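# Load four cartons on cart, park it in yellow bay

## Task

Move all four cartons from the desk onto the utility cart so that none overhangs the edges of the cart's trays. Then bring the cart into the yellow bay so that each of its four wheels sits inside the taped outline and touches no tape. Finish by releasing everything and backing the robot away. The robot must not tip over or be left leaning, and the result must hold without the robot supporting anything.

## Robot and tools

Robot: a Hello Robot Stretch 4 with a single arm. It has an omni-wheel base, a lift that travels up a mast, a telescoping arm that reaches forward, a wrist with yaw, pitch and roll, and a two-finger gripper. It stands about 1.6 m tall, and no part of the base rim is more than 0.23 m from the base origin. A loose object may occasionally be nudged by something other than the robot.

Frames: the base frame has its origin on the floor beneath the base centre, with x ahead, y to the left and z upward. hand_pose is reported in the base frame and marks a point between the open fingertips; when all wrist joints are 0 its axes line up with the base's, but the printed value may be somewhat off. The odometry frame is the base frame as it was when the scene began. base_odometry is built from wheel turns only, so slip is counted as motion; heading runs -3.142 to 3.142, positive to the left.

execute_actions: argument "actions" is a list holding one action or nothing (an empty list only returns state and images). "cameras" chooses which images come back: head_camera, head_left_camera, head_right_camera, wrist_camera or all; omitted, null or ["all"] means all, [] means none. An action contains "base", "joints", or both, optionally with "pace" and "contact_limits"; alternatively it contains only "end_of_arm". Everything in one action starts at once and may finish at different moments.
- base: one command only, relative to where the base last reported itself. translate_m: straight drive in metres, forward positive, -2 to 2. strafe_m: sideways slide in metres, left positive, -2 to 2. rotate_rad: turn in place in radians, counter-clockwise (left) positive, -3.2 to 3.2.
- joints: a single object keyed by joint name, every value an absolute target. lift_m 0 to 1.2 m; arm_m 0 to 0.55 m extension; wrist_yaw_rad -1.134 to 4.276 (0 points ahead, positive turns left, 3.14 stowed back, above 3.4 the arm may obstruct); wrist_pitch_rad -1.117 to 4.259 (0 level, 1.57 pointing down); wrist_roll_rad -1.117 to 4.259 (0 keeps both fingers level; positive turns the gripper clockwise as viewed from behind); gripper_m -0.038 to 0.141 m fingertip gap, negative means the tips press together. Done tolerances: lift and arm ±0.004, yaw and roll ±0.02, pitch ±0.05, gripper ±0.004. A joint target beyond its range is clipped and the result reports it; any other bad value or unknown key rejects the whole call with no motion.
- pace: "slow", "default", "fast" or "max". Base top speed 0.1/0.3/0.4/0.6 m/s and turn rate 1/2/3/4 rad/s respectively; when the lift is above 0.2 m at the start, these drop, down to 0.3 m/s and 1 rad/s at full height.
- contact_limits: only arm_m, 0 (gentlest) to 0.75 (firmest), default 0.5; the arm halts when it pushes harder than this.
- end_of_arm: "enable_torque" re-powers any wrist or gripper motor that shut off; it then holds its current position.
Anything you omit from an action can keep driving toward its earlier target without the status showing it. If a result reports a stop, later movement, wait and finished_scene calls in that same reply are skipped.

wait: seconds 0 to 10; commands nothing and returns state and images. zoom_image: camera plus region [x0, y0, x1, y1] in pixels of that camera's most recent full image, top-left origin, up to 504 by 504. read_manual: returns licence text only. finished_scene: scene number; ends the scene permanently, and the task must already be met and stay met.

Result lines: base_status and joint_status tell how the last accepted action ended. "done" for the base means the wheels turned the commanded amount, slip included. "off_target": stopped short, possibly still pushing. "contact_stop_at_<key>": blocked by something; that part goes slack (a loaded lift can sag, slack wheels can roll). "limit_stop_at_tilt": lean over 6 degrees; lift, arm and wheels go slack and refuse commands until the lean drops. "limit_stop_at_own_body": self-collision guard; moving away works, moving back stops nearer. Likely when pitch is below -0.2 with roll below -0.4 or above 4. "torque_fault": a wrist or gripper motor overloaded and went limp until enable_torque. After contact_stop, time_out, limit stops or torque_fault the old target is dropped. on_its_own lists what was not commanded; "held at" is the held target, not the actual position. turned_by_wheels vs turned_by_imu differing by over ~0.1 rad signals a collision or slip, adding roughly their difference to the heading error. base_tilt in degrees (forward and right positive) carries a fixed bias up to ~1.5. lidar_m: 12 horizontal ranges in metres from the base origin, 30-degree sectors, first straight ahead then counter-clockwise (4th left, 7th rear, 10th right); "-" means nothing seen or closer than 0.25 m; it misses clear objects, thin legs and much behind. wrist_depth_mm: 7x7 grid of median depths, 100 to 2000 mm, read from the top left. motor_effort: percent of maximum, positive toward higher joint values, peak in brackets, biased and noisy; wheels positive means turning right. A load in a level gripper shifts wrist_pitch_rad effort away from 0.

Gripping: command a gap smaller than the object; going lower squeezes harder and pulls the object toward the wrist by up to a third of the shortfall. The gripper reading and "done" do not prove a hold; a firm squeeze at a target of 0 or more usually shows in gripper effort. Fingertips pressed onto a surface can snag; lift to free them.

Cameras: head_camera looks forward and down from the mast top (turn the base to aim it); head_left_camera and head_right_camera are steeper fisheyes that also show the base and arm; wrist_camera looks along the fingers.

Cautions: to unfold at the start, send lift_m 0.4 with wrist_yaw_rad 0 together. Avoid turning or driving with over 1 kg held and arm_m above 0.2, especially at fast paces. Steady pushing or pulling, a high gripper or a high contact limit can tip the robot. A level gripper holding about 2 kg or more, or a wrist jammed by base or arm motion, causes torque faults. Avoid drops, slams, hard hits and heavy pushes.

Each tool is called after "Emit:" by a JSON object that holds its "op" and its "data", one argument or row to a line.

## Session

Emit:
{"op": "execute_actions", "data": {
  "actions": []
}}

Scene clock: 0.00 s.
base_odometry: x=+0.000 y=+0.000 heading=+0.000 (m, m, rad; odometry frame)
turned_by_wheels: +0.000 (rad since the last result)
turned_by_imu: +0.000 (rad since the last result)
base_tilt: forward=-0.3 right=-0.1 (deg)
lidar_m: 0.70 0.70 1.74 1.60 1.65 1.96 1.03 1.03 2.39 1.74 1.34 0.80
base_status: not commanded
joint_positions: lift_m=+0.213 arm_m=-0.003 wrist_yaw_rad=+3.194 wrist_pitch_rad=-0.012 wrist_roll_rad=-0.011 gripper_m=+0.057
joint_status: not commanded
motor_effort: lift_m=+18 arm_m=+0 wrist_yaw_rad=+2 wrist_pitch_rad=-6 wrist_roll_rad=-1 gripper_m=-4 wheel_0=+0 wheel_1=+1 wheel_2=-1 (%)
hand_pose: x=-0.1244 y=+0.0723 z=+0.3948 quat_wxyz=(-0.026, +0.006, -0.005, +1.000) (m; base frame)
wrist_depth_mm: - - 136 - - - - / - - 137 - - - 1921 / - 112 138 - - - 1983 / 144 141 197 - - - - / 218 1366 1255 - - - 1921 / 219 1281 201 1366 194 1430 1366 / 217 891 991 107 1008 946 991
pictures: head_camera, head_left_camera, head_right_camera, wrist_camera
Images, in order (width x height): head_camera 420x560, head_left_camera 420x672, head_right_camera 420x672, wrist_camera 616x392.

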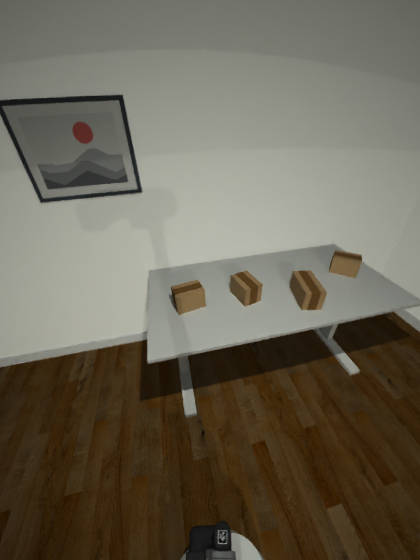

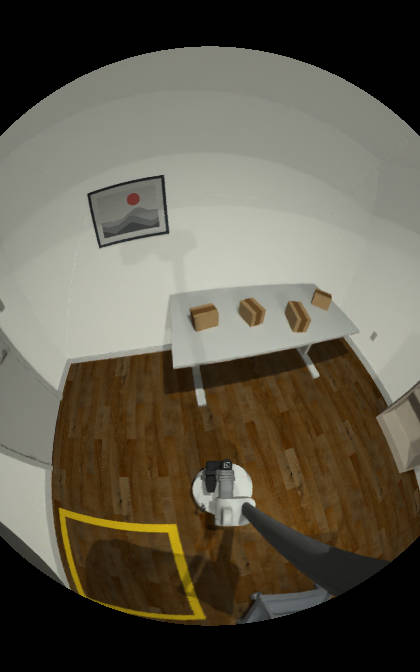

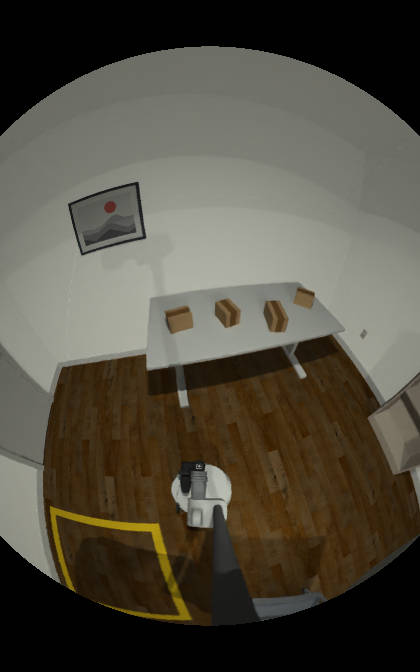

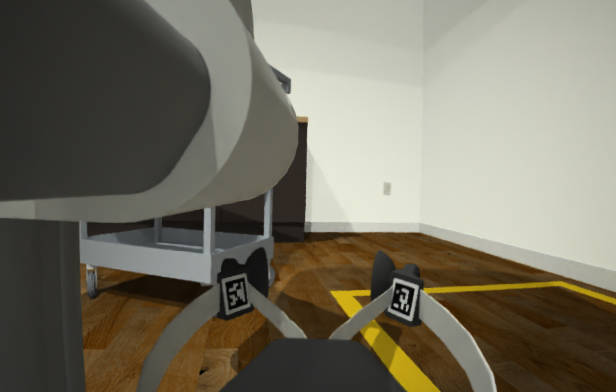

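Emit:
{"op": "execute_actions", "data": {
  "actions": [
    {"base":{"rotate_rad":-2.6},"joints":{"lift_m":0.4,"wrist_yaw_rad":0,"gripper_m":0.13},"pace":"fast"}
  ],
  "cameras": ["head_camera","head_left_camera"]
}}

Scene clock: 7.40 s.
base_odometry: x=+0.000 y=+0.000 heading=-2.600 (m, m, rad; odometry frame)
turned_by_wheels: -2.600 (rad since the last result)
turned_by_imu: -2.672 (rad since the last result)
base_tilt: forward=-0.1 right=+0.2 (deg)
lidar_m: 1.03 2.40 1.74 1.42 0.82 0.70 0.71 1.73 1.60 1.64 1.92 1.03
base_status: done
joint_positions: lift_m=+0.400 arm_m=-0.003 wrist_yaw_rad=+0.000 wrist_pitch_rad=-0.012 wrist_roll_rad=-0.011 gripper_m=+0.130
joint_status: all done
motor_effort: lift_m=+21(25) arm_m=+0(1) wrist_yaw_rad=+1(5) wrist_pitch_rad=-6(5) wrist_roll_rad=-2(2) gripper_m=+0(4) wheel_0=+1(8) wheel_1=+0(11) wheel_2=+0(12) (%)
hand_pose: x=+0.4568 y=-0.0873 z=+0.5813 quat_wxyz=(+1.000, -0.005, -0.006, +0.000) (m; base frame)
wrist_depth_mm: - - - - - - - / - - - - 866 - - / - - - 1397 1008 - - / - - - - - - - / - - - 1537 878 - - / 1808 1661 1229 1464 1281 1229 1983 / 1281 1255 1308 107 946 1255 1430
pictures: head_camera, head_left_camera
Images, in order (width x height): head_camera 420x560, head_left_camera 420x672.

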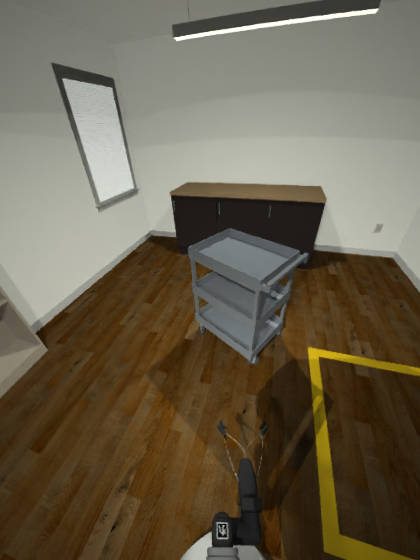

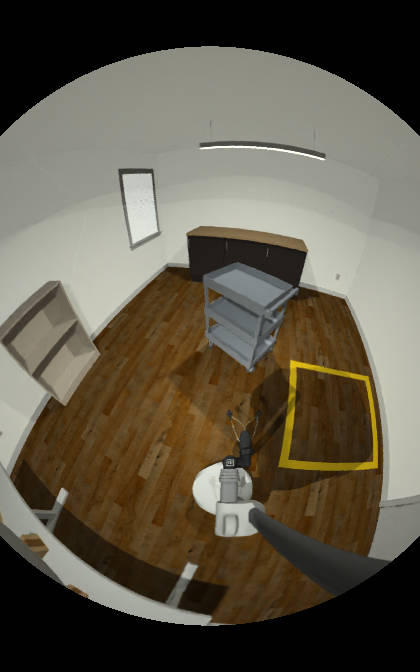

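Emit:
{"op": "zoom_image", "data": {
  "camera": "head_camera",
  "region": [140, 200, 360, 400]
}}

Region (140, 200, 360, 400) of head_camera's 420x560 image, scaled by 2.291, with more detail than that image has; it fills the top 458 rows of this view, and the rest is white.

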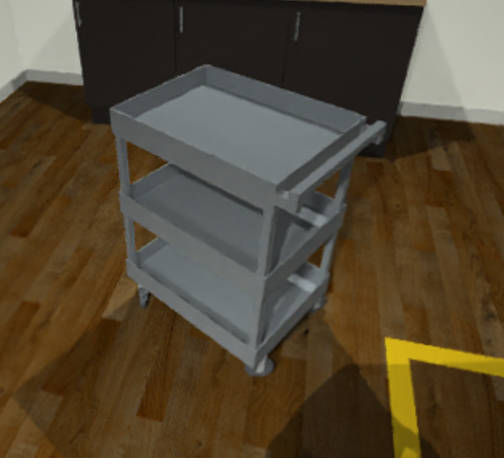

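Emit:
{"op": "execute_actions", "data": {
  "actions": [
    {"base":{"rotate_rad":2.67},"joints":{"lift_m":0.75},"pace":"fast"}
  ],
  "cameras": ["head_camera","wrist_camera"]
}}

Scene clock: 23.53 s.
base_odometry: x=+0.000 y=+0.000 heading=+0.070 (m, m, rad; odometry frame)
turned_by_wheels: +2.670 (rad since the last result)
turned_by_imu: +2.747 (rad since the last result)
base_tilt: forward=-0.4 right=+0.0 (deg)
lidar_m: 0.70 0.69 1.78 1.62 1.66 2.07 1.03 1.10 2.29 1.74 1.23 0.78
base_status: done
joint_positions: lift_m=+0.750 arm_m=-0.003 wrist_yaw_rad=+0.000 wrist_pitch_rad=-0.012 wrist_roll_rad=-0.011 gripper_m=+0.130
joint_status: all done
motor_effort: lift_m=+21(23) arm_m=-1(0) wrist_yaw_rad=+1(0) wrist_pitch_rad=-6(6) wrist_roll_rad=-1(1) gripper_m=+0(0) wheel_0=-2(11) wheel_1=-1(9) wheel_2=-1(14) (%)
hand_pose: x=+0.4568 y=-0.0873 z=+0.9313 quat_wxyz=(+1.000, -0.005, -0.006, +0.000) (m; base frame)
wrist_depth_mm: 1160 1205 1229 1281 1366 1366 1397 / 1182 1182 1255 1308 1366 1366 1464 / 1205 1229 1281 1308 1336 1366 1464 / 1182 1229 1308 1281 1366 1397 1464 / 1205 1229 778 1308 878 1397 1138 / 1229 707 668 798 676 691 699 / 904 530 569 107 591 569 585
pictures: head_camera, wrist_camera
Images, in order (width x height): head_camera 420x560, wrist_camera 616x392.

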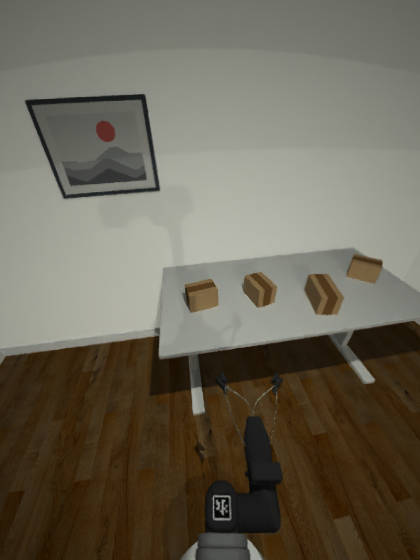

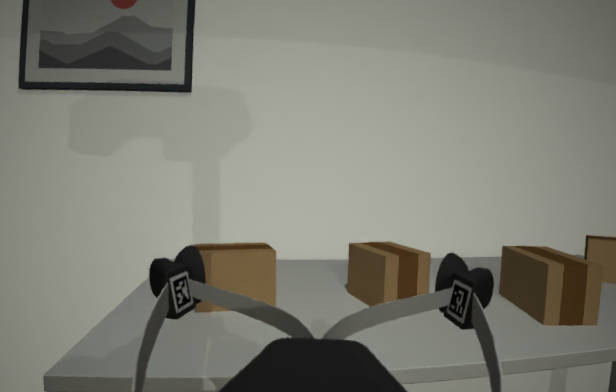

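Emit:
{"op": "execute_actions", "data": {
  "actions": [
    {"base":{"translate_m":0.45},"joints":{"lift_m":1.1,"wrist_pitch_rad":1.57,"arm_m":0.1},"pace":"fast"}
  ],
  "cameras": ["head_camera","wrist_camera"]
}}

Scene clock: 40.83 s.
base_odometry: x=+0.449 y=+0.031 heading=+0.070 (m, m, rad; odometry frame)
turned_by_wheels: +0.000 (rad since the last result)
turned_by_imu: +0.001 (rad since the last result)
base_tilt: forward=-0.1 right=+0.0 (deg)
lidar_m: 0.25 0.25 0.35 1.70 1.71 2.14 1.49 1.61 1.86 1.74 0.46 0.29
base_status: done
joint_positions: lift_m=+1.100 arm_m=+0.099 wrist_yaw_rad=+0.000 wrist_pitch_rad=+1.570 wrist_roll_rad=-0.011 gripper_m=+0.130
joint_status: all done
motor_effort: lift_m=+21(22) arm_m=+5(8) wrist_yaw_rad=+2(2) wrist_pitch_rad=+1(4) wrist_roll_rad=-1(2) gripper_m=-1(2) wheel_0=+2(9) wheel_1=+3(8) wheel_2=+0(15) (%)
hand_pose: x=+0.2704 y=-0.0874 z=+0.9894 quat_wxyz=(+0.707, -0.004, +0.707, +0.004) (m; base frame)
wrist_depth_mm: 492 496 496 488 484 480 473 / 508 504 500 492 488 484 480 / 512 504 504 496 496 484 484 / 517 508 508 496 496 1205 1205 / 1336 1281 1042 1042 1229 1205 1229 / 1308 1255 1042 1060 1205 1205 1229 / 1336 1281 1255 107 1255 1229 1229
pictures: head_camera, wrist_camera
Images, in order (width x height): head_camera 420x560, wrist_camera 616x392.

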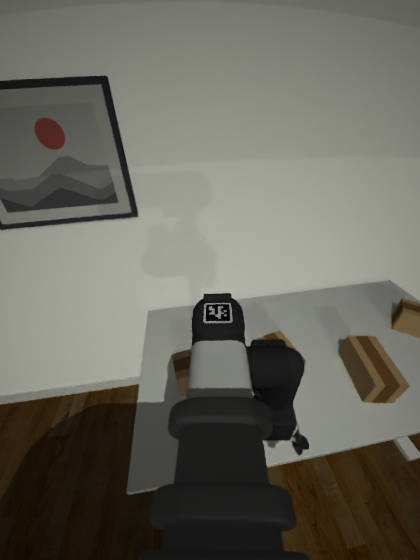

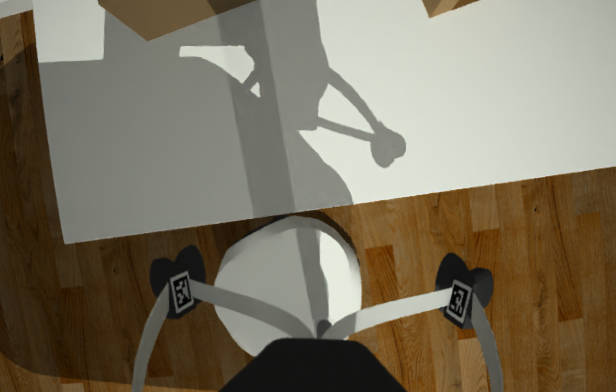

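Emit:
{"op": "execute_actions", "data": {
  "actions": [
    {"base":{"strafe_m":0.16},"joints":{"arm_m":0.4,"wrist_yaw_rad":1.57,"lift_m":1.0},"pace":"fast"}
  ],
  "cameras": ["head_camera","wrist_camera"]
}}

Scene clock: 49.67 s.
base_odometry: x=+0.438 y=+0.191 heading=+0.070 (m, m, rad; odometry frame)
turned_by_wheels: +0.000 (rad since the last result)
turned_by_imu: +0.001 (rad since the last result)
base_tilt: forward=-0.1 right=+0.0 (deg)
lidar_m: 0.25 0.25 1.23 1.53 1.56 1.95 1.50 1.54 2.04 1.92 0.42 0.26
base_status: done
joint_positions: lift_m=+1.000 arm_m=+0.399 wrist_yaw_rad=+1.570 wrist_pitch_rad=+1.570 wrist_roll_rad=-0.011 gripper_m=+0.130
joint_status: all done
motor_effort: lift_m=+14(20) arm_m=+5(5) wrist_yaw_rad=+2(6) wrist_pitch_rad=+1(0) wrist_roll_rad=-2(2) gripper_m=-1(2) wheel_0=-1(10) wheel_1=+1(10) wheel_2=+0(0) (%)
hand_pose: x=+0.6575 y=+0.0002 z=+0.8900 quat_wxyz=(+0.498, -0.502, +0.497, +0.503) (m; base frame)
wrist_depth_mm: 1138 1118 1118 1098 1098 603 379 / 1138 1138 399 392 387 384 379 / 402 402 402 392 389 384 382 / 413 407 402 399 397 389 387 / 413 410 283 402 394 394 389 / 415 410 285 362 399 394 394 / 418 415 289 107 404 402 392
pictures: head_camera, wrist_camera
Images, in order (width x height): head_camera 420x560, wrist_camera 616x392.

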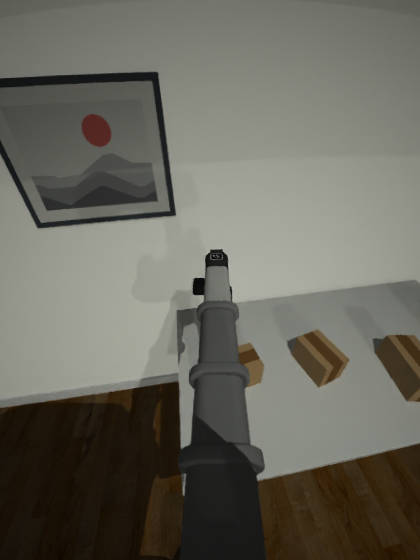

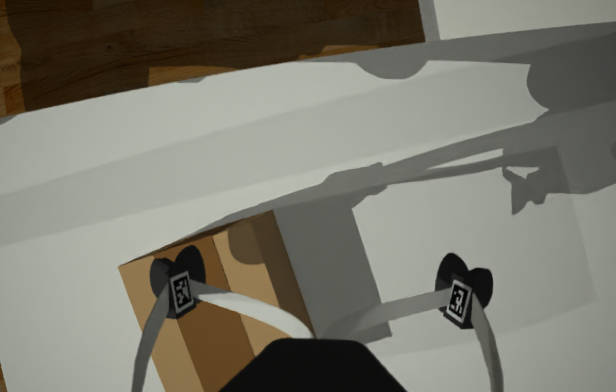

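Emit:
{"op": "execute_actions", "data": {
  "actions": [
    {"base":{"strafe_m":-0.05},"joints":{"arm_m":0.33,"wrist_yaw_rad":1.9,"gripper_m":0.14}}
  ],
  "cameras": ["wrist_camera"]
}}

Emit:
{"op": "execute_actions", "data": {
  "actions": [
    {"joints":{"lift_m":0.89}}
  ],
  "cameras": ["wrist_camera","head_camera"]
}}

Scene clock: 67.80 s.
base_odometry: x=+0.441 y=+0.141 heading=+0.070 (m, m, rad; odometry frame)
turned_by_wheels: +0.000 (rad since the last result)
turned_by_imu: +0.001 (rad since the last result)
base_tilt: forward=-0.1 right=+0.1 (deg)
lidar_m: 0.25 0.25 1.23 1.57 1.60 2.01 1.49 1.59 1.97 1.87 0.43 0.26
base_status: done
joint_positions: lift_m=+1.000 arm_m=+0.331 wrist_yaw_rad=+1.900 wrist_pitch_rad=+1.570 wrist_roll_rad=-0.011 gripper_m=+0.140
joint_status: all done
motor_effort: lift_m=+14(14) arm_m=-5(7) wrist_yaw_rad=+2(7) wrist_pitch_rad=+1(0) wrist_roll_rad=-2(2) gripper_m=+0(3) wheel_0=+3(11) wheel_1=-2(13) wheel_2=+0(1) (%)
hand_pose: x=+0.5844 y=+0.0285 z=+0.8900 quat_wxyz=(+0.408, -0.577, +0.408, +0.578) (m; base frame)
wrist_depth_mm: 402 394 394 1118 1098 1098 842 / 407 399 394 394 387 387 732 / 407 402 399 397 392 387 384 / 410 407 399 397 394 392 384 / 415 410 283 281 399 394 392 / 421 415 285 282 399 392 397 / 421 415 410 107 404 402 394
pictures: wrist_camera
Images, in order (width x height): wrist_camera 616x392.

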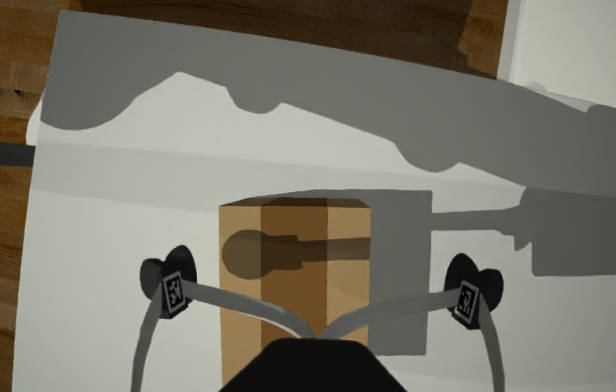

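Scene clock: 69.30 s.
base_odometry: x=+0.441 y=+0.141 heading=+0.070 (m, m, rad; odometry frame)
turned_by_wheels: +0.000 (rad since the last result)
turned_by_imu: +0.000 (rad since the last result)
base_tilt: forward=-0.1 right=+0.0 (deg)
lidar_m: 0.25 0.26 1.24 1.57 1.60 2.03 1.48 1.57 1.97 1.85 0.43 0.26
base_status: not commanded
joint_positions: lift_m=+0.891 arm_m=+0.331 wrist_yaw_rad=+1.900 wrist_pitch_rad=+1.570 wrist_roll_rad=-0.011 gripper_m=+0.140
joint_status: all done
motor_effort: lift_m=+4(13) arm_m=-3(5) wrist_yaw_rad=+3(2) wrist_pitch_rad=+2(1) wrist_roll_rad=-1(1) gripper_m=-1(3) wheel_0=+3(3) wheel_1=-2(2) wheel_2=-1(1) (%)
hand_pose: x=+0.5841 y=+0.0286 z=+0.7809 quat_wxyz=(+0.409, -0.577, +0.408, +0.578) (m; base frame)
wrist_depth_mm: 293 293 290 286 285 283 788 / 296 293 291 289 285 283 281 / 300 296 294 293 289 287 285 / 301 298 294 293 290 289 286 / 304 301 177 176 175 290 290 / 306 198 177 176 176 204 291 / 309 306 179 107 296 293 291
pictures: head_camera, wrist_camera
Images, in order (width x height): head_camera 420x560, wrist_camera 616x392.

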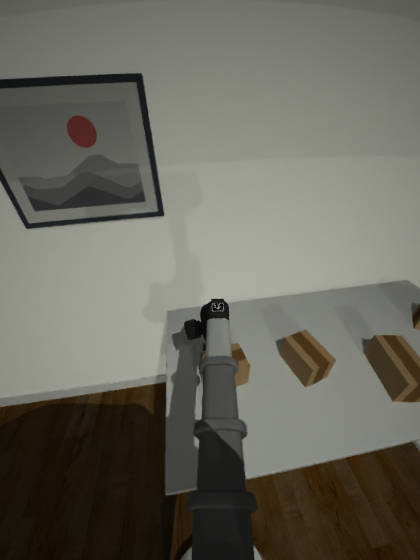

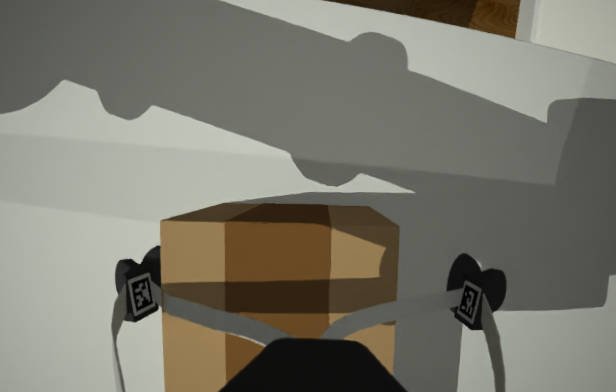

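Emit:
{"op": "execute_actions", "data": {
  "actions": [
    {"joints":{"gripper_m":0.04}}
  ],
  "cameras": []
}}

Emit:
{"op": "execute_actions", "data": {
  "actions": [
    {"joints":{"lift_m":1.1,"arm_m":0.1}}
  ],
  "cameras": ["head_camera"]
}}

Scene clock: 75.77 s.
base_odometry: x=+0.441 y=+0.141 heading=+0.070 (m, m, rad; odometry frame)
turned_by_wheels: +0.000 (rad since the last result)
turned_by_imu: +0.002 (rad since the last result)
base_tilt: forward=-0.2 right=+0.0 (deg)
lidar_m: 0.25 0.25 1.26 1.57 1.60 2.02 1.51 1.56 1.98 1.86 0.43 0.26
base_status: not commanded
joint_positions: lift_m=+0.890 arm_m=+0.330 wrist_yaw_rad=+1.900 wrist_pitch_rad=+1.569 wrist_roll_rad=-0.011 gripper_m=+0.041
joint_status: all done
motor_effort: lift_m=+15(15) arm_m=-2(3) wrist_yaw_rad=+3(3) wrist_pitch_rad=+2(6) wrist_roll_rad=-3(3) gripper_m=-29(28) wheel_0=+2(3) wheel_1=-2(2) wheel_2=-1(1) (%)
hand_pose: x=+0.5838 y=+0.0287 z=+0.7799 quat_wxyz=(+0.409, -0.577, +0.408, +0.578) (m; base frame)
wrist_depth_mm: 289 286 285 279 277 274 809 / 290 287 283 282 278 276 272 / 293 290 287 282 281 278 277 / 296 291 287 286 282 279 277 / 297 294 166 163 161 281 278 / 301 181 167 164 162 176 282 / 301 297 169 107 162 283 -
pictures: none
No camera images: the call's "cameras" was empty. Leave "cameras" out to get every camera's image.

Scene clock: 77.73 s.
base_odometry: x=+0.441 y=+0.141 heading=+0.070 (m, m, rad; odometry frame)
turned_by_wheels: +0.000 (rad since the last result)
turned_by_imu: +0.001 (rad since the last result)
base_tilt: forward=-0.2 right=+0.1 (deg)
lidar_m: 0.25 0.25 1.23 1.57 1.61 2.01 1.50 1.56 1.99 1.84 0.42 0.27
base_status: not commanded
joint_positions: lift_m=+1.099 arm_m=+0.101 wrist_yaw_rad=+1.900 wrist_pitch_rad=+1.569 wrist_roll_rad=-0.011 gripper_m=+0.041
joint_status: all done
motor_effort: lift_m=+24(23) arm_m=-5(4) wrist_yaw_rad=+2(2) wrist_pitch_rad=+3(3) wrist_roll_rad=-2(2) gripper_m=-26(27) wheel_0=+2(1) wheel_1=-2(2) wheel_2=-1(2) (%)
hand_pose: x=+0.3543 y=+0.0287 z=+0.9892 quat_wxyz=(+0.409, -0.577, +0.408, +0.578) (m; base frame)
wrist_depth_mm: 1229 1229 1229 1205 1205 1160 1205 / 1308 1229 1229 1229 1205 1182 1160 / 1281 1229 1042 496 492 488 1078 / 668 1060 1008 500 496 488 480 / 1281 1308 167 163 161 492 488 / 1281 181 167 164 162 176 488 / 1336 1308 170 107 162 500 496
pictures: head_camera
Images, in order (width x height): head_camera 420x560.

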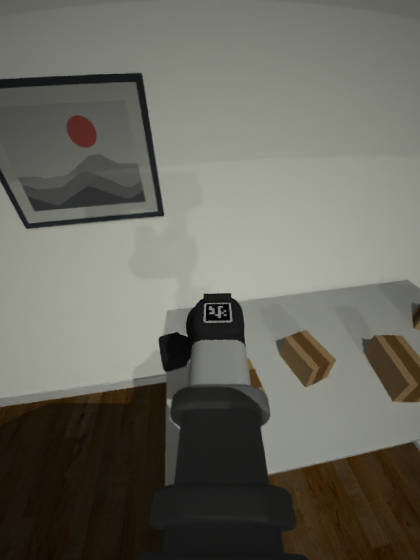

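Emit:
{"op": "execute_actions", "data": {
  "actions": [
    {"base":{"translate_m":-0.5},"pace":"fast"}
  ],
  "cameras": []
}}

Emit:
{"op": "execute_actions", "data": {
  "actions": [
    {"base":{"rotate_rad":-2.4},"pace":"fast"}
  ],
  "cameras": ["head_camera"]
}}

Scene clock: 87.20 s.
base_odometry: x=-0.057 y=+0.106 heading=+0.070 (m, m, rad; odometry frame)
turned_by_wheels: +0.000 (rad since the last result)
turned_by_imu: +0.003 (rad since the last result)
base_tilt: forward=-0.1 right=+0.0 (deg)
lidar_m: 0.32 1.48 1.65 1.49 1.53 1.90 1.05 1.03 2.43 1.86 1.27 0.32
base_status: done
joint_positions: lift_m=+1.100 arm_m=+0.101 wrist_yaw_rad=+1.900 wrist_pitch_rad=+1.569 wrist_roll_rad=-0.011 gripper_m=+0.041
joint_status: not commanded
motor_effort: lift_m=+24(24) arm_m=-5(5) wrist_yaw_rad=+1(2) wrist_pitch_rad=+4(4) wrist_roll_rad=-2(2) gripper_m=-26(27) wheel_0=-4(8) wheel_1=-3(8) wheel_2=+1(12) (%)
hand_pose: x=+0.3543 y=+0.0288 z=+0.9892 quat_wxyz=(+0.409, -0.577, +0.408, +0.578) (m; base frame)
wrist_depth_mm: 1229 1229 1205 1205 1182 1205 1160 / 1229 1255 1255 1229 1229 1205 1182 / 1229 1281 1025 1229 1229 1255 1182 / 668 1060 1008 1229 1229 1205 1205 / 1255 1281 167 163 161 1182 1229 / 1281 182 167 164 162 176 1205 / 1281 1281 170 107 161 1229 1205
pictures: none
No camera images: the call's "cameras" was empty. Leave "cameras" out to get every camera's image.

Scene clock: 90.33 s.
base_odometry: x=-0.057 y=+0.106 heading=-2.330 (m, m, rad; odometry frame)
turned_by_wheels: -2.399 (rad since the last result)
turned_by_imu: -2.466 (rad since the last result)
base_tilt: forward=-0.1 right=+0.1 (deg)
lidar_m: 0.31 1.95 1.87 1.06 0.78 0.73 1.59 1.55 1.50 1.60 2.20 0.34
base_status: done
joint_positions: lift_m=+1.100 arm_m=+0.101 wrist_yaw_rad=+1.900 wrist_pitch_rad=+1.569 wrist_roll_rad=-0.011 gripper_m=+0.041
joint_status: not commanded
motor_effort: lift_m=+21(23) arm_m=-5(5) wrist_yaw_rad=+2(1) wrist_pitch_rad=+3(5) wrist_roll_rad=-2(2) gripper_m=-27(27) wheel_0=+3(10) wheel_1=+4(12) wheel_2=+4(9) (%)
hand_pose: x=+0.3543 y=+0.0287 z=+0.9895 quat_wxyz=(+0.409, -0.577, +0.408, +0.578) (m; base frame)
wrist_depth_mm: 1229 1229 1255 1205 1205 1205 1182 / 1281 1229 1205 1205 1205 1229 1205 / 1281 1229 1025 1229 1229 1205 1182 / 668 1008 1008 1255 1205 1205 1182 / 1255 1281 167 163 161 1229 1205 / 1308 181 168 165 161 176 1229 / 1308 1281 170 107 162 1229 1229
pictures: head_camera
Images, in order (width x height): head_camera 420x560.

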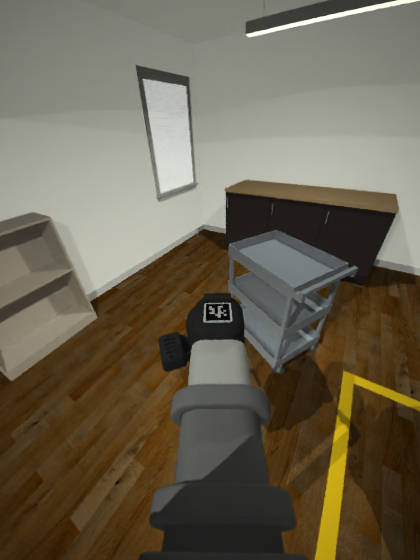

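Emit:
{"op": "execute_actions", "data": {
  "actions": [
    {"base":{"translate_m":0.55},"pace":"fast"}
  ],
  "cameras": ["head_camera","wrist_camera"]
}}

Scene clock: 99.17 s.
base_odometry: x=-0.436 y=-0.293 heading=-2.330 (m, m, rad; odometry frame)
turned_by_wheels: +0.000 (rad since the last result)
turned_by_imu: +0.001 (rad since the last result)
base_tilt: forward=-0.1 right=+0.0 (deg)
lidar_m: 0.31 1.99 1.59 1.64 1.27 1.22 2.09 1.87 1.81 1.90 0.55 0.33
base_status: done
joint_positions: lift_m=+1.100 arm_m=+0.101 wrist_yaw_rad=+1.900 wrist_pitch_rad=+1.569 wrist_roll_rad=-0.011 gripper_m=+0.041
joint_status: not commanded
motor_effort: lift_m=+21(21) arm_m=-5(5) wrist_yaw_rad=+1(2) wrist_pitch_rad=+3(4) wrist_roll_rad=-2(2) gripper_m=-27(27) wheel_0=+2(7) wheel_1=+2(3) wheel_2=-3(13) (%)
hand_pose: x=+0.3543 y=+0.0287 z=+0.9895 quat_wxyz=(+0.409, -0.577, +0.408, +0.578) (m; base frame)
wrist_depth_mm: 1255 1281 1255 1205 1205 1160 1182 / 1255 1255 1229 1205 1205 1205 1182 / 1281 1229 1008 1255 1229 1205 1160 / 661 1060 1042 1229 1205 1229 1205 / 1281 1281 166 164 161 1229 1182 / 1308 180 167 165 162 176 1205 / 1281 1281 169 107 162 1078 732
pictures: head_camera, wrist_camera
Images, in order (width x height): head_camera 420x560, wrist_camera 616x392.

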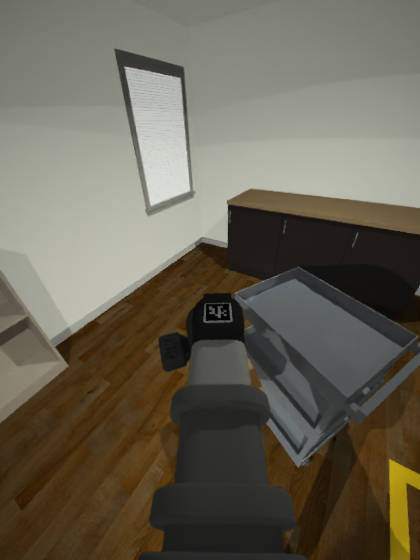

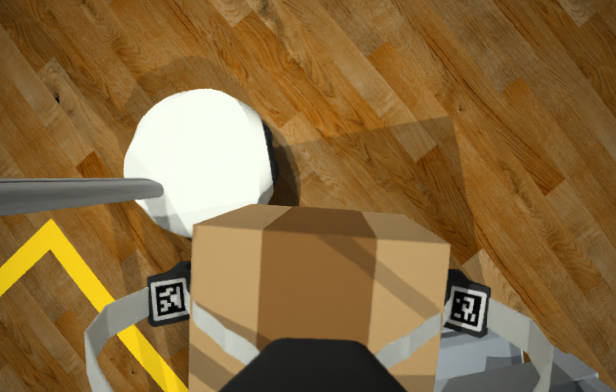

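Emit:
{"op": "execute_actions", "data": {
  "actions": [
    {"base":{"rotate_rad":-0.73},"joints":{"wrist_yaw_rad":1.57}}
  ],
  "cameras": ["head_camera","wrist_camera"]
}}

Scene clock: 104.67 s.
base_odometry: x=-0.436 y=-0.293 heading=-3.059 (m, m, rad; odometry frame)
turned_by_wheels: -0.729 (rad since the last result)
turned_by_imu: -0.748 (rad since the last result)
base_tilt: forward=-0.1 right=+0.1 (deg)
lidar_m: 0.30 0.65 2.16 1.61 1.59 1.37 1.22 1.22 2.01 1.80 1.81 0.30
base_status: done
joint_positions: lift_m=+1.100 arm_m=+0.101 wrist_yaw_rad=+1.570 wrist_pitch_rad=+1.569 wrist_roll_rad=-0.011 gripper_m=+0.041
joint_status: all done
motor_effort: lift_m=+21(21) arm_m=-5(4) wrist_yaw_rad=+2(5) wrist_pitch_rad=+3(7) wrist_roll_rad=-1(2) gripper_m=-28(27) wheel_0=+2(7) wheel_1=+4(15) wheel_2=+4(8) (%)
hand_pose: x=+0.3591 y=+0.0004 z=+0.9895 quat_wxyz=(+0.498, -0.502, +0.497, +0.503) (m; base frame)
wrist_depth_mm: 1255 1281 1205 1205 1205 1025 723 / 1255 1229 1229 1182 1229 723 715 / 1255 1229 1042 1229 1205 715 404 / 1281 1042 1042 1255 1205 732 375 / 1308 1042 166 164 161 1229 373 / 1308 181 167 165 162 176 353 / 1336 1308 170 107 162 1229 1255
pictures: head_camera, wrist_camera
Images, in order (width x height): head_camera 420x560, wrist_camera 616x392.

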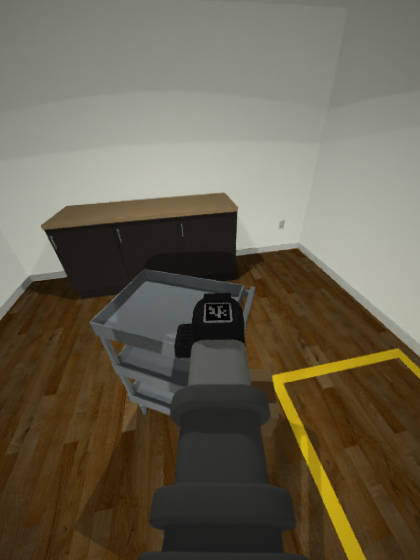

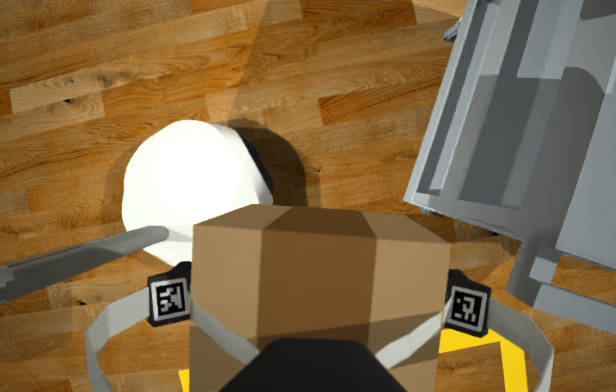

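Emit:
{"op": "execute_actions", "data": {
  "actions": [
    {"base":{"rotate_rad":0.29}}
  ],
  "cameras": []
}}

Emit:
{"op": "execute_actions", "data": {
  "actions": [
    {"base":{"strafe_m":0.35}}
  ],
  "cameras": ["head_camera","wrist_camera"]
}}

Scene clock: 115.53 s.
base_odometry: x=-0.436 y=-0.293 heading=-2.770 (m, m, rad; odometry frame)
turned_by_wheels: +0.289 (rad since the last result)
turned_by_imu: +0.298 (rad since the last result)
base_tilt: forward=-0.2 right=+0.0 (deg)
lidar_m: 0.29 0.85 1.64 1.60 1.62 1.24 1.22 2.10 1.83 1.78 1.93 0.30
base_status: done
joint_positions: lift_m=+1.100 arm_m=+0.101 wrist_yaw_rad=+1.570 wrist_pitch_rad=+1.569 wrist_roll_rad=-0.011 gripper_m=+0.041
joint_status: not commanded
motor_effort: lift_m=+21(21) arm_m=-4(4) wrist_yaw_rad=+1(2) wrist_pitch_rad=+4(5) wrist_roll_rad=-1(1) gripper_m=-27(28) wheel_0=-3(8) wheel_1=-4(4) wheel_2=-5(10) (%)
hand_pose: x=+0.3591 y=+0.0005 z=+0.9895 quat_wxyz=(+0.498, -0.502, +0.497, +0.503) (m; base frame)
wrist_depth_mm: 1205 1255 1255 1205 1160 1182 1182 / 1255 1255 1205 1205 1229 1182 904 / 1281 1229 1025 1229 1255 1060 723 / 1281 1042 1025 1255 1229 991 715 / 1308 1025 166 164 161 732 741 / 1308 181 167 165 162 176 394 / 1336 1281 170 107 162 480 353
pictures: none
No camera images: the call's "cameras" was empty. Leave "cameras" out to get every camera's image.

Scene clock: 118.03 s.
base_odometry: x=-0.308 y=-0.619 heading=-2.770 (m, m, rad; odometry frame)
turned_by_wheels: +0.000 (rad since the last result)
turned_by_imu: +0.001 (rad since the last result)
base_tilt: forward=-0.1 right=+0.0 (deg)
lidar_m: 0.29 2.04 1.27 1.26 1.69 1.22 1.18 1.25 2.20 2.16 0.76 0.30
base_status: done
joint_positions: lift_m=+1.100 arm_m=+0.101 wrist_yaw_rad=+1.570 wrist_pitch_rad=+1.569 wrist_roll_rad=-0.011 gripper_m=+0.041
joint_status: not commanded
motor_effort: lift_m=+21(21) arm_m=-4(4) wrist_yaw_rad=+1(2) wrist_pitch_rad=+3(5) wrist_roll_rad=-1(2) gripper_m=-26(27) wheel_0=-1(12) wheel_1=+0(9) wheel_2=+0(4) (%)
hand_pose: x=+0.3591 y=+0.0004 z=+0.9895 quat_wxyz=(+0.498, -0.502, +0.497, +0.503) (m; base frame)
wrist_depth_mm: 1255 1229 1205 1229 1182 1182 1205 / 1255 1281 1255 1229 1205 1205 1182 / 1281 1255 1042 1205 1182 1205 1205 / 1336 1025 1025 1229 1255 1205 1205 / 1281 1042 166 164 160 1060 891 / 1308 181 167 164 163 176 732 / 1336 1308 170 107 162 931 741
pictures: head_camera, wrist_camera
Images, in order (width x height): head_camera 420x560, wrist_camera 616x392.

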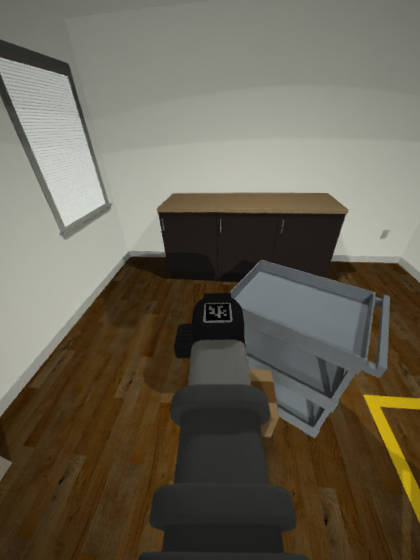

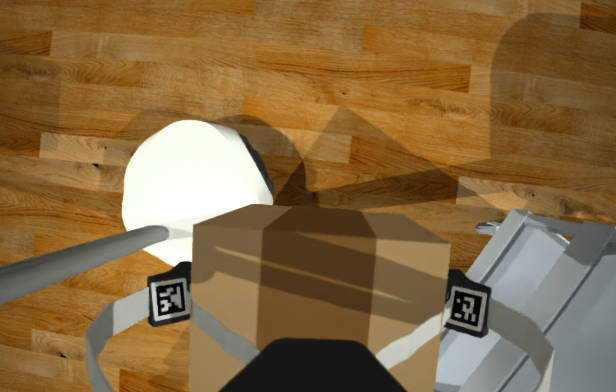

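Emit:
{"op": "execute_actions", "data": {
  "actions": [
    {"base":{"strafe_m":-0.15},"joints":{"arm_m":0.4}}
  ],
  "cameras": ["head_camera","wrist_camera"]
}}

Scene clock: 128.03 s.
base_odometry: x=-0.363 y=-0.479 heading=-2.770 (m, m, rad; odometry frame)
turned_by_wheels: +0.000 (rad since the last result)
turned_by_imu: +0.001 (rad since the last result)
base_tilt: forward=-0.2 right=+0.1 (deg)
lidar_m: 0.59 2.23 1.42 1.38 1.87 1.22 1.21 1.29 2.04 2.00 2.15 0.65
base_status: done
joint_positions: lift_m=+1.100 arm_m=+0.399 wrist_yaw_rad=+1.570 wrist_pitch_rad=+1.569 wrist_roll_rad=-0.011 gripper_m=+0.041
joint_status: all done
motor_effort: lift_m=+21(21) arm_m=+5(3) wrist_yaw_rad=+1(3) wrist_pitch_rad=+4(5) wrist_roll_rad=-1(2) gripper_m=-26(26) wheel_0=+0(11) wheel_1=-3(3) wheel_2=+0(1) (%)
hand_pose: x=+0.6575 y=+0.0005 z=+0.9895 quat_wxyz=(+0.498, -0.502, +0.497, +0.503) (m; base frame)
wrist_depth_mm: 1281 1229 1255 1205 1205 1182 1160 / 1255 1255 1229 1182 1182 1205 1182 / 1078 1138 1255 1229 1229 683 377 / 1042 1025 1255 1229 1008 413 413 / 1308 1078 167 163 161 410 413 / 1281 182 167 164 161 176 415 / 1281 1308 169 107 162 418 415
pictures: head_camera, wrist_camera
Images, in order (width x height): head_camera 420x560, wrist_camera 616x392.

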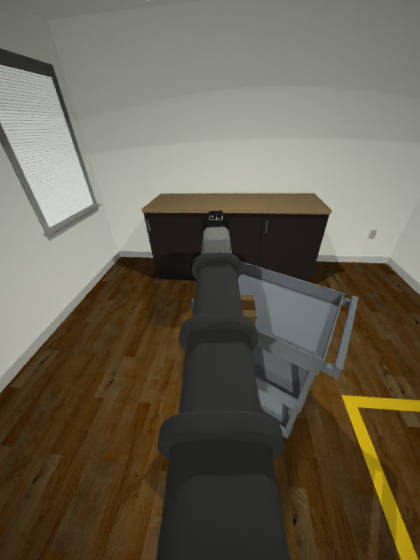

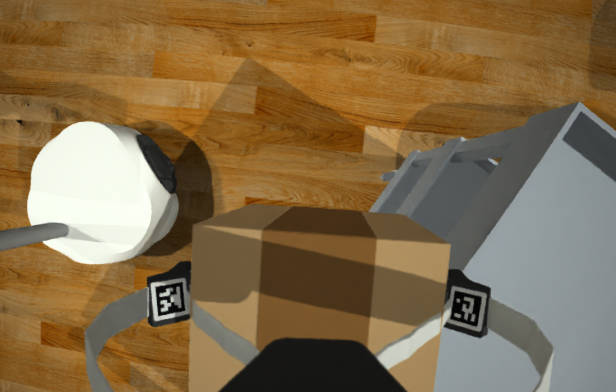

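Emit:
{"op": "execute_actions", "data": {
  "actions": [
    {"base":{"rotate_rad":-0.62},"joints":{"arm_m":0.2}}
  ],
  "cameras": ["head_camera","wrist_camera"]
}}

Scene clock: 141.73 s.
base_odometry: x=-0.363 y=-0.479 heading=+2.894 (m, m, rad; odometry frame)
turned_by_wheels: -0.619 (rad since the last result)
turned_by_imu: -0.635 (rad since the last result)
base_tilt: forward=-0.1 right=+0.1 (deg)
lidar_m: 0.39 0.66 2.22 1.83 1.42 1.49 1.24 1.16 1.23 2.09 2.01 0.41
base_status: done
joint_positions: lift_m=+1.100 arm_m=+0.201 wrist_yaw_rad=+1.570 wrist_pitch_rad=+1.569 wrist_roll_rad=-0.011 gripper_m=+0.041
joint_status: all done
motor_effort: lift_m=+21(21) arm_m=-4(5) wrist_yaw_rad=+2(4) wrist_pitch_rad=+3(8) wrist_roll_rad=-2(2) gripper_m=-28(28) wheel_0=+3(8) wheel_1=+4(6) wheel_2=+3(10) (%)
hand_pose: x=+0.4592 y=+0.0004 z=+0.9895 quat_wxyz=(+0.498, -0.502, +0.497, +0.503) (m; base frame)
wrist_depth_mm: 1229 1255 1229 1229 1118 723 351 / 1255 1229 1255 1229 1182 723 379 / 1255 1060 1229 1229 1205 723 384 / 1281 1042 1025 1229 1205 668 366 / 1308 1042 166 163 161 1205 366 / 1308 181 167 164 162 176 1205 / 1336 1281 170 107 162 1205 1205
pictures: head_camera, wrist_camera
Images, in order (width x height): head_camera 420x560, wrist_camera 616x392.

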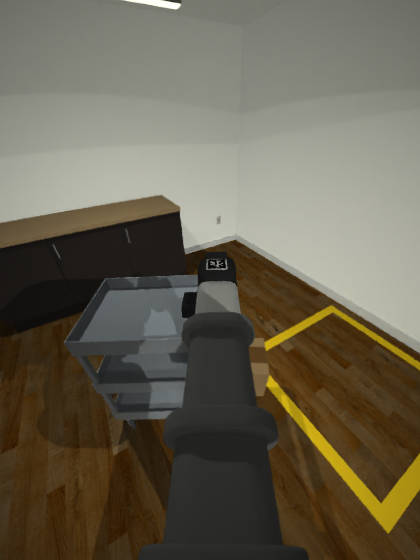

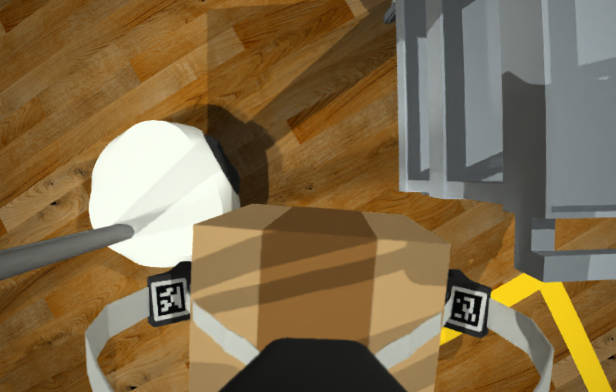

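Emit:
{"op": "execute_actions", "data": {
  "actions": [
    {"base":{"strafe_m":0.5}}
  ],
  "cameras": []
}}

Emit:
{"op": "execute_actions", "data": {
  "actions": [
    {"base":{"translate_m":0.12},"joints":{"arm_m":0.5}}
  ],
  "cameras": ["head_camera","wrist_camera"]
}}

Scene clock: 152.13 s.
base_odometry: x=-0.486 y=-0.964 heading=+2.894 (m, m, rad; odometry frame)
turned_by_wheels: +0.000 (rad since the last result)
turned_by_imu: +0.002 (rad since the last result)
base_tilt: forward=-0.1 right=+0.0 (deg)
lidar_m: 0.38 1.88 1.87 1.34 0.98 1.03 1.49 1.41 1.49 2.54 2.44 0.39
base_status: done
joint_positions: lift_m=+1.100 arm_m=+0.201 wrist_yaw_rad=+1.570 wrist_pitch_rad=+1.569 wrist_roll_rad=-0.011 gripper_m=+0.041
joint_status: not commanded
motor_effort: lift_m=+21(21) arm_m=-5(5) wrist_yaw_rad=+2(2) wrist_pitch_rad=+4(5) wrist_roll_rad=-2(2) gripper_m=-29(28) wheel_0=-2(10) wheel_1=+3(12) wheel_2=+0(2) (%)
hand_pose: x=+0.4592 y=+0.0004 z=+0.9895 quat_wxyz=(+0.498, -0.502, +0.497, +0.503) (m; base frame)
wrist_depth_mm: 1255 1229 1229 1255 1205 1205 1182 / 1281 1255 1229 1229 1229 1182 1182 / 1255 1060 1255 1205 1182 500 407 / 1308 1042 1042 1229 1060 723 407 / 1281 1042 167 164 162 415 413 / 1281 181 167 165 162 176 418 / 1336 1281 169 107 162 759 418
pictures: none
No camera images: the call's "cameras" was empty. Leave "cameras" out to get every camera's image.

Scene clock: 154.13 s.
base_odometry: x=-0.602 y=-0.934 heading=+2.894 (m, m, rad; odometry frame)
turned_by_wheels: +0.000 (rad since the last result)
turned_by_imu: +0.001 (rad since the last result)
base_tilt: forward=-0.1 right=+0.0 (deg)
lidar_m: 0.49 1.75 1.84 1.40 1.04 1.10 1.61 1.55 1.60 2.46 2.38 0.54
base_status: done
joint_positions: lift_m=+1.100 arm_m=+0.499 wrist_yaw_rad=+1.570 wrist_pitch_rad=+1.569 wrist_roll_rad=-0.011 gripper_m=+0.041
joint_status: all done
motor_effort: lift_m=+21(21) arm_m=+5(7) wrist_yaw_rad=+2(2) wrist_pitch_rad=+3(4) wrist_roll_rad=-2(1) gripper_m=-26(27) wheel_0=+3(7) wheel_1=+3(14) wheel_2=-3(12) (%)
hand_pose: x=+0.7575 y=+0.0005 z=+0.9895 quat_wxyz=(+0.498, -0.502, +0.497, +0.503) (m; base frame)
wrist_depth_mm: 1255 1229 1229 1229 1205 1205 1160 / 1281 1255 1229 1205 1182 1205 1205 / 1042 424 421 418 418 410 392 / 1008 427 427 421 415 413 392 / 1042 433 167 163 161 415 392 / 1255 181 167 164 162 176 392 / 1308 427 169 107 162 418 347
pictures: head_camera, wrist_camera
Images, in order (width x height): head_camera 420x560, wrist_camera 616x392.

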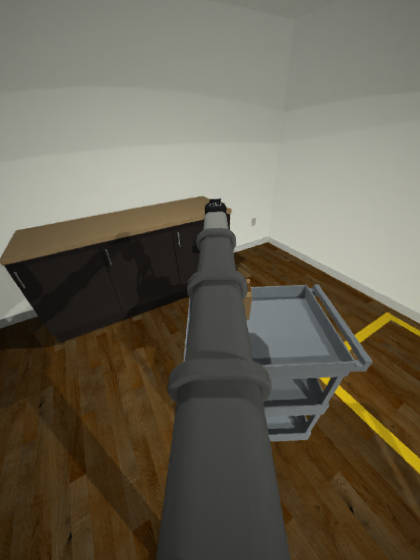

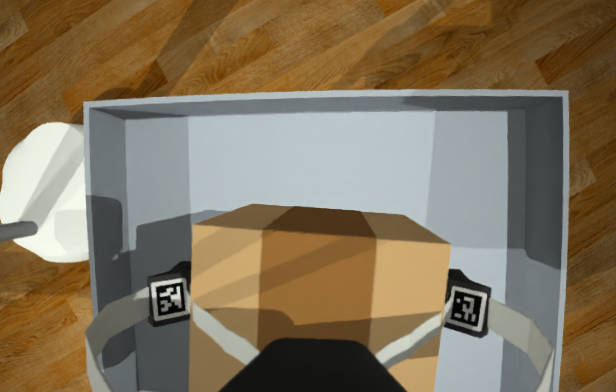

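Emit:
{"op": "execute_actions", "data": {
  "actions": [
    {"base":{"translate_m":0.11}}
  ],
  "cameras": []
}}

Emit:
{"op": "execute_actions", "data": {
  "actions": [
    {"base":{"strafe_m":0.05}}
  ],
  "cameras": []
}}

Emit:
{"op": "execute_actions", "data": {
  "actions": [
    {"joints":{"lift_m":0.98}}
  ],
  "cameras": ["wrist_camera"]
}}

Scene clock: 166.13 s.
base_odometry: x=-0.708 y=-0.908 heading=+2.895 (m, m, rad; odometry frame)
turned_by_wheels: +0.001 (rad since the last result)
turned_by_imu: +0.002 (rad since the last result)
base_tilt: forward=-0.1 right=+0.1 (deg)
lidar_m: 0.39 0.42 1.75 1.47 1.11 1.16 1.73 1.63 1.71 2.42 0.60 0.42
base_status: done
joint_positions: lift_m=+1.100 arm_m=+0.499 wrist_yaw_rad=+1.570 wrist_pitch_rad=+1.569 wrist_roll_rad=-0.011 gripper_m=+0.041
joint_status: not commanded
motor_effort: lift_m=+21(21) arm_m=+5(5) wrist_yaw_rad=+2(1) wrist_pitch_rad=+4(4) wrist_roll_rad=-1(2) gripper_m=-27(30) wheel_0=+4(8) wheel_1=+4(6) wheel_2=-1(12) (%)
hand_pose: x=+0.7575 y=+0.0005 z=+0.9895 quat_wxyz=(+0.498, -0.502, +0.497, +0.503) (m; base frame)
wrist_depth_mm: 1255 1255 1229 1229 1182 1182 1182 / 1281 1205 1205 1229 1182 1182 1182 / 433 424 424 418 415 1182 1160 / 433 433 424 424 418 1182 1205 / 442 433 166 164 161 1229 1182 / 442 181 167 164 162 176 1205 / 445 439 169 107 162 1255 1229
pictures: none
No camera images: the call's "cameras" was empty. Leave "cameras" out to get every camera's image.

Scene clock: 167.23 s.
base_odometry: x=-0.720 y=-0.956 heading=+2.895 (m, m, rad; odometry frame)
turned_by_wheels: +0.000 (rad since the last result)
turned_by_imu: +0.000 (rad since the last result)
base_tilt: forward=-0.1 right=+0.0 (deg)
lidar_m: 0.39 1.65 1.74 1.40 1.08 1.11 1.74 1.67 1.71 2.46 0.60 0.42
base_status: done
joint_positions: lift_m=+1.100 arm_m=+0.499 wrist_yaw_rad=+1.570 wrist_pitch_rad=+1.569 wrist_roll_rad=-0.011 gripper_m=+0.041
joint_status: not commanded
motor_effort: lift_m=+21(21) arm_m=+4(5) wrist_yaw_rad=+1(1) wrist_pitch_rad=+4(7) wrist_roll_rad=-2(2) gripper_m=-28(28) wheel_0=+0(8) wheel_1=+1(9) wheel_2=+0(0) (%)
hand_pose: x=+0.7575 y=+0.0005 z=+0.9895 quat_wxyz=(+0.498, -0.502, +0.497, +0.503) (m; base frame)
wrist_depth_mm: 1255 1229 1229 1205 1229 1205 1182 / 1255 1229 1255 1255 1205 1160 1182 / 1042 1182 1229 1205 1229 1205 1182 / 433 433 424 421 415 1229 1182 / 439 436 166 163 161 1229 1160 / 442 181 167 164 161 175 1205 / 442 442 169 107 162 1229 1205
pictures: none
No camera images: the call's "cameras" was empty. Leave "cameras" out to get every camera's image.

Scene clock: 168.77 s.
base_odometry: x=-0.720 y=-0.956 heading=+2.895 (m, m, rad; odometry frame)
turned_by_wheels: +0.000 (rad since the last result)
turned_by_imu: +0.001 (rad since the last result)
base_tilt: forward=-0.1 right=+0.1 (deg)
lidar_m: 0.39 1.65 1.73 1.41 1.05 1.09 1.72 1.65 1.73 2.48 0.60 0.43
base_status: not commanded
joint_positions: lift_m=+0.980 arm_m=+0.499 wrist_yaw_rad=+1.570 wrist_pitch_rad=+1.569 wrist_roll_rad=-0.011 gripper_m=+0.041
joint_status: all done
motor_effort: lift_m=+16(21) arm_m=+4(5) wrist_yaw_rad=+1(1) wrist_pitch_rad=+4(3) wrist_roll_rad=-1(1) gripper_m=-29(27) wheel_0=+0(0) wheel_1=+1(1) wheel_2=+0(0) (%)
hand_pose: x=+0.7575 y=+0.0005 z=+0.8699 quat_wxyz=(+0.498, -0.502, +0.497, +0.503) (m; base frame)
wrist_depth_mm: 1138 1098 1098 1078 1078 1078 1060 / 1138 1098 1078 1118 1098 1060 1060 / 310 307 301 300 296 260 1060 / 312 307 304 300 298 282 1078 / 314 312 166 163 161 257 1098 / 315 181 167 164 161 176 1098 / 317 314 169 107 162 290 1098
pictures: wrist_camera
Images, in order (width x height): wrist_camera 616x392.

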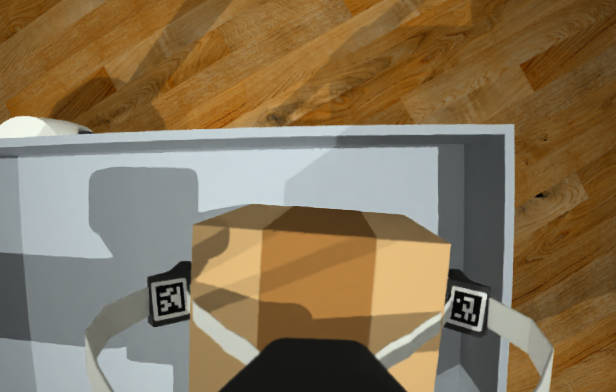

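Emit:
{"op": "execute_actions", "data": {
  "actions": [
    {"joints":{"gripper_m":0.125}}
  ],
  "cameras": []
}}

Emit:
{"op": "execute_actions", "data": {
  "actions": [
    {"joints":{"lift_m":1.1}}
  ],
  "cameras": ["wrist_camera"]
}}

Scene clock: 176.13 s.
base_odometry: x=-0.720 y=-0.956 heading=+2.895 (m, m, rad; odometry frame)
turned_by_wheels: +0.000 (rad since the last result)
turned_by_imu: +0.002 (rad since the last result)
base_tilt: forward=-0.2 right=+0.0 (deg)
lidar_m: 0.39 1.64 1.74 1.43 1.05 1.10 1.72 1.64 1.71 2.45 0.59 0.42
base_status: not commanded
joint_positions: lift_m=+0.980 arm_m=+0.499 wrist_yaw_rad=+1.570 wrist_pitch_rad=+1.569 wrist_roll_rad=-0.011 gripper_m=+0.125
joint_status: all done
motor_effort: lift_m=+16(16) arm_m=+4(5) wrist_yaw_rad=+1(0) wrist_pitch_rad=+3(4) wrist_roll_rad=-1(2) gripper_m=-2(29) wheel_0=-1(0) wheel_1=+1(1) wheel_2=+0(0) (%)
hand_pose: x=+0.7576 y=+0.0005 z=+0.8699 quat_wxyz=(+0.498, -0.502, +0.497, +0.503) (m; base frame)
wrist_depth_mm: 1138 1098 1098 1078 1078 1060 1060 / 1138 1118 1098 1098 1078 1078 1060 / 312 307 306 303 297 297 1098 / 310 307 307 301 301 298 1078 / 315 314 189 186 186 274 1078 / 319 312 190 186 185 212 1118 / 324 317 191 107 187 298 1118
pictures: none
No camera images: the call's "cameras" was empty. Leave "cameras" out to get every camera's image.

Scene clock: 177.67 s.
base_odometry: x=-0.720 y=-0.956 heading=+2.895 (m, m, rad; odometry frame)
turned_by_wheels: +0.000 (rad since the last result)
turned_by_imu: +0.000 (rad since the last result)
base_tilt: forward=-0.2 right=+0.0 (deg)
lidar_m: 0.40 1.64 1.74 1.42 1.08 1.10 1.73 1.66 1.71 2.45 0.61 0.41
base_status: not commanded
joint_positions: lift_m=+1.100 arm_m=+0.499 wrist_yaw_rad=+1.570 wrist_pitch_rad=+1.570 wrist_roll_rad=-0.011 gripper_m=+0.125
joint_status: all done
motor_effort: lift_m=+21(24) arm_m=+4(4) wrist_yaw_rad=+1(1) wrist_pitch_rad=+1(3) wrist_roll_rad=-1(1) gripper_m=-3(1) wheel_0=+0(0) wheel_1=+1(1) wheel_2=+0(0) (%)
hand_pose: x=+0.7576 y=+0.0003 z=+0.9894 quat_wxyz=(+0.498, -0.502, +0.497, +0.503) (m; base frame)
wrist_depth_mm: 1255 1205 1229 1229 1205 1160 1182 / 1281 1255 1229 1229 1205 1182 1160 / 1042 1160 1229 1229 1205 1205 1205 / 436 436 430 421 418 1205 1182 / 442 436 433 307 377 1205 1205 / 439 436 312 306 307 1229 1255 / 445 442 436 107 430 1229 1229
pictures: wrist_camera
Images, in order (width x height): wrist_camera 616x392.

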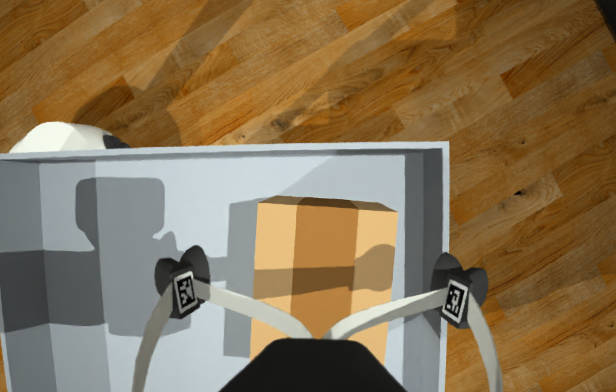

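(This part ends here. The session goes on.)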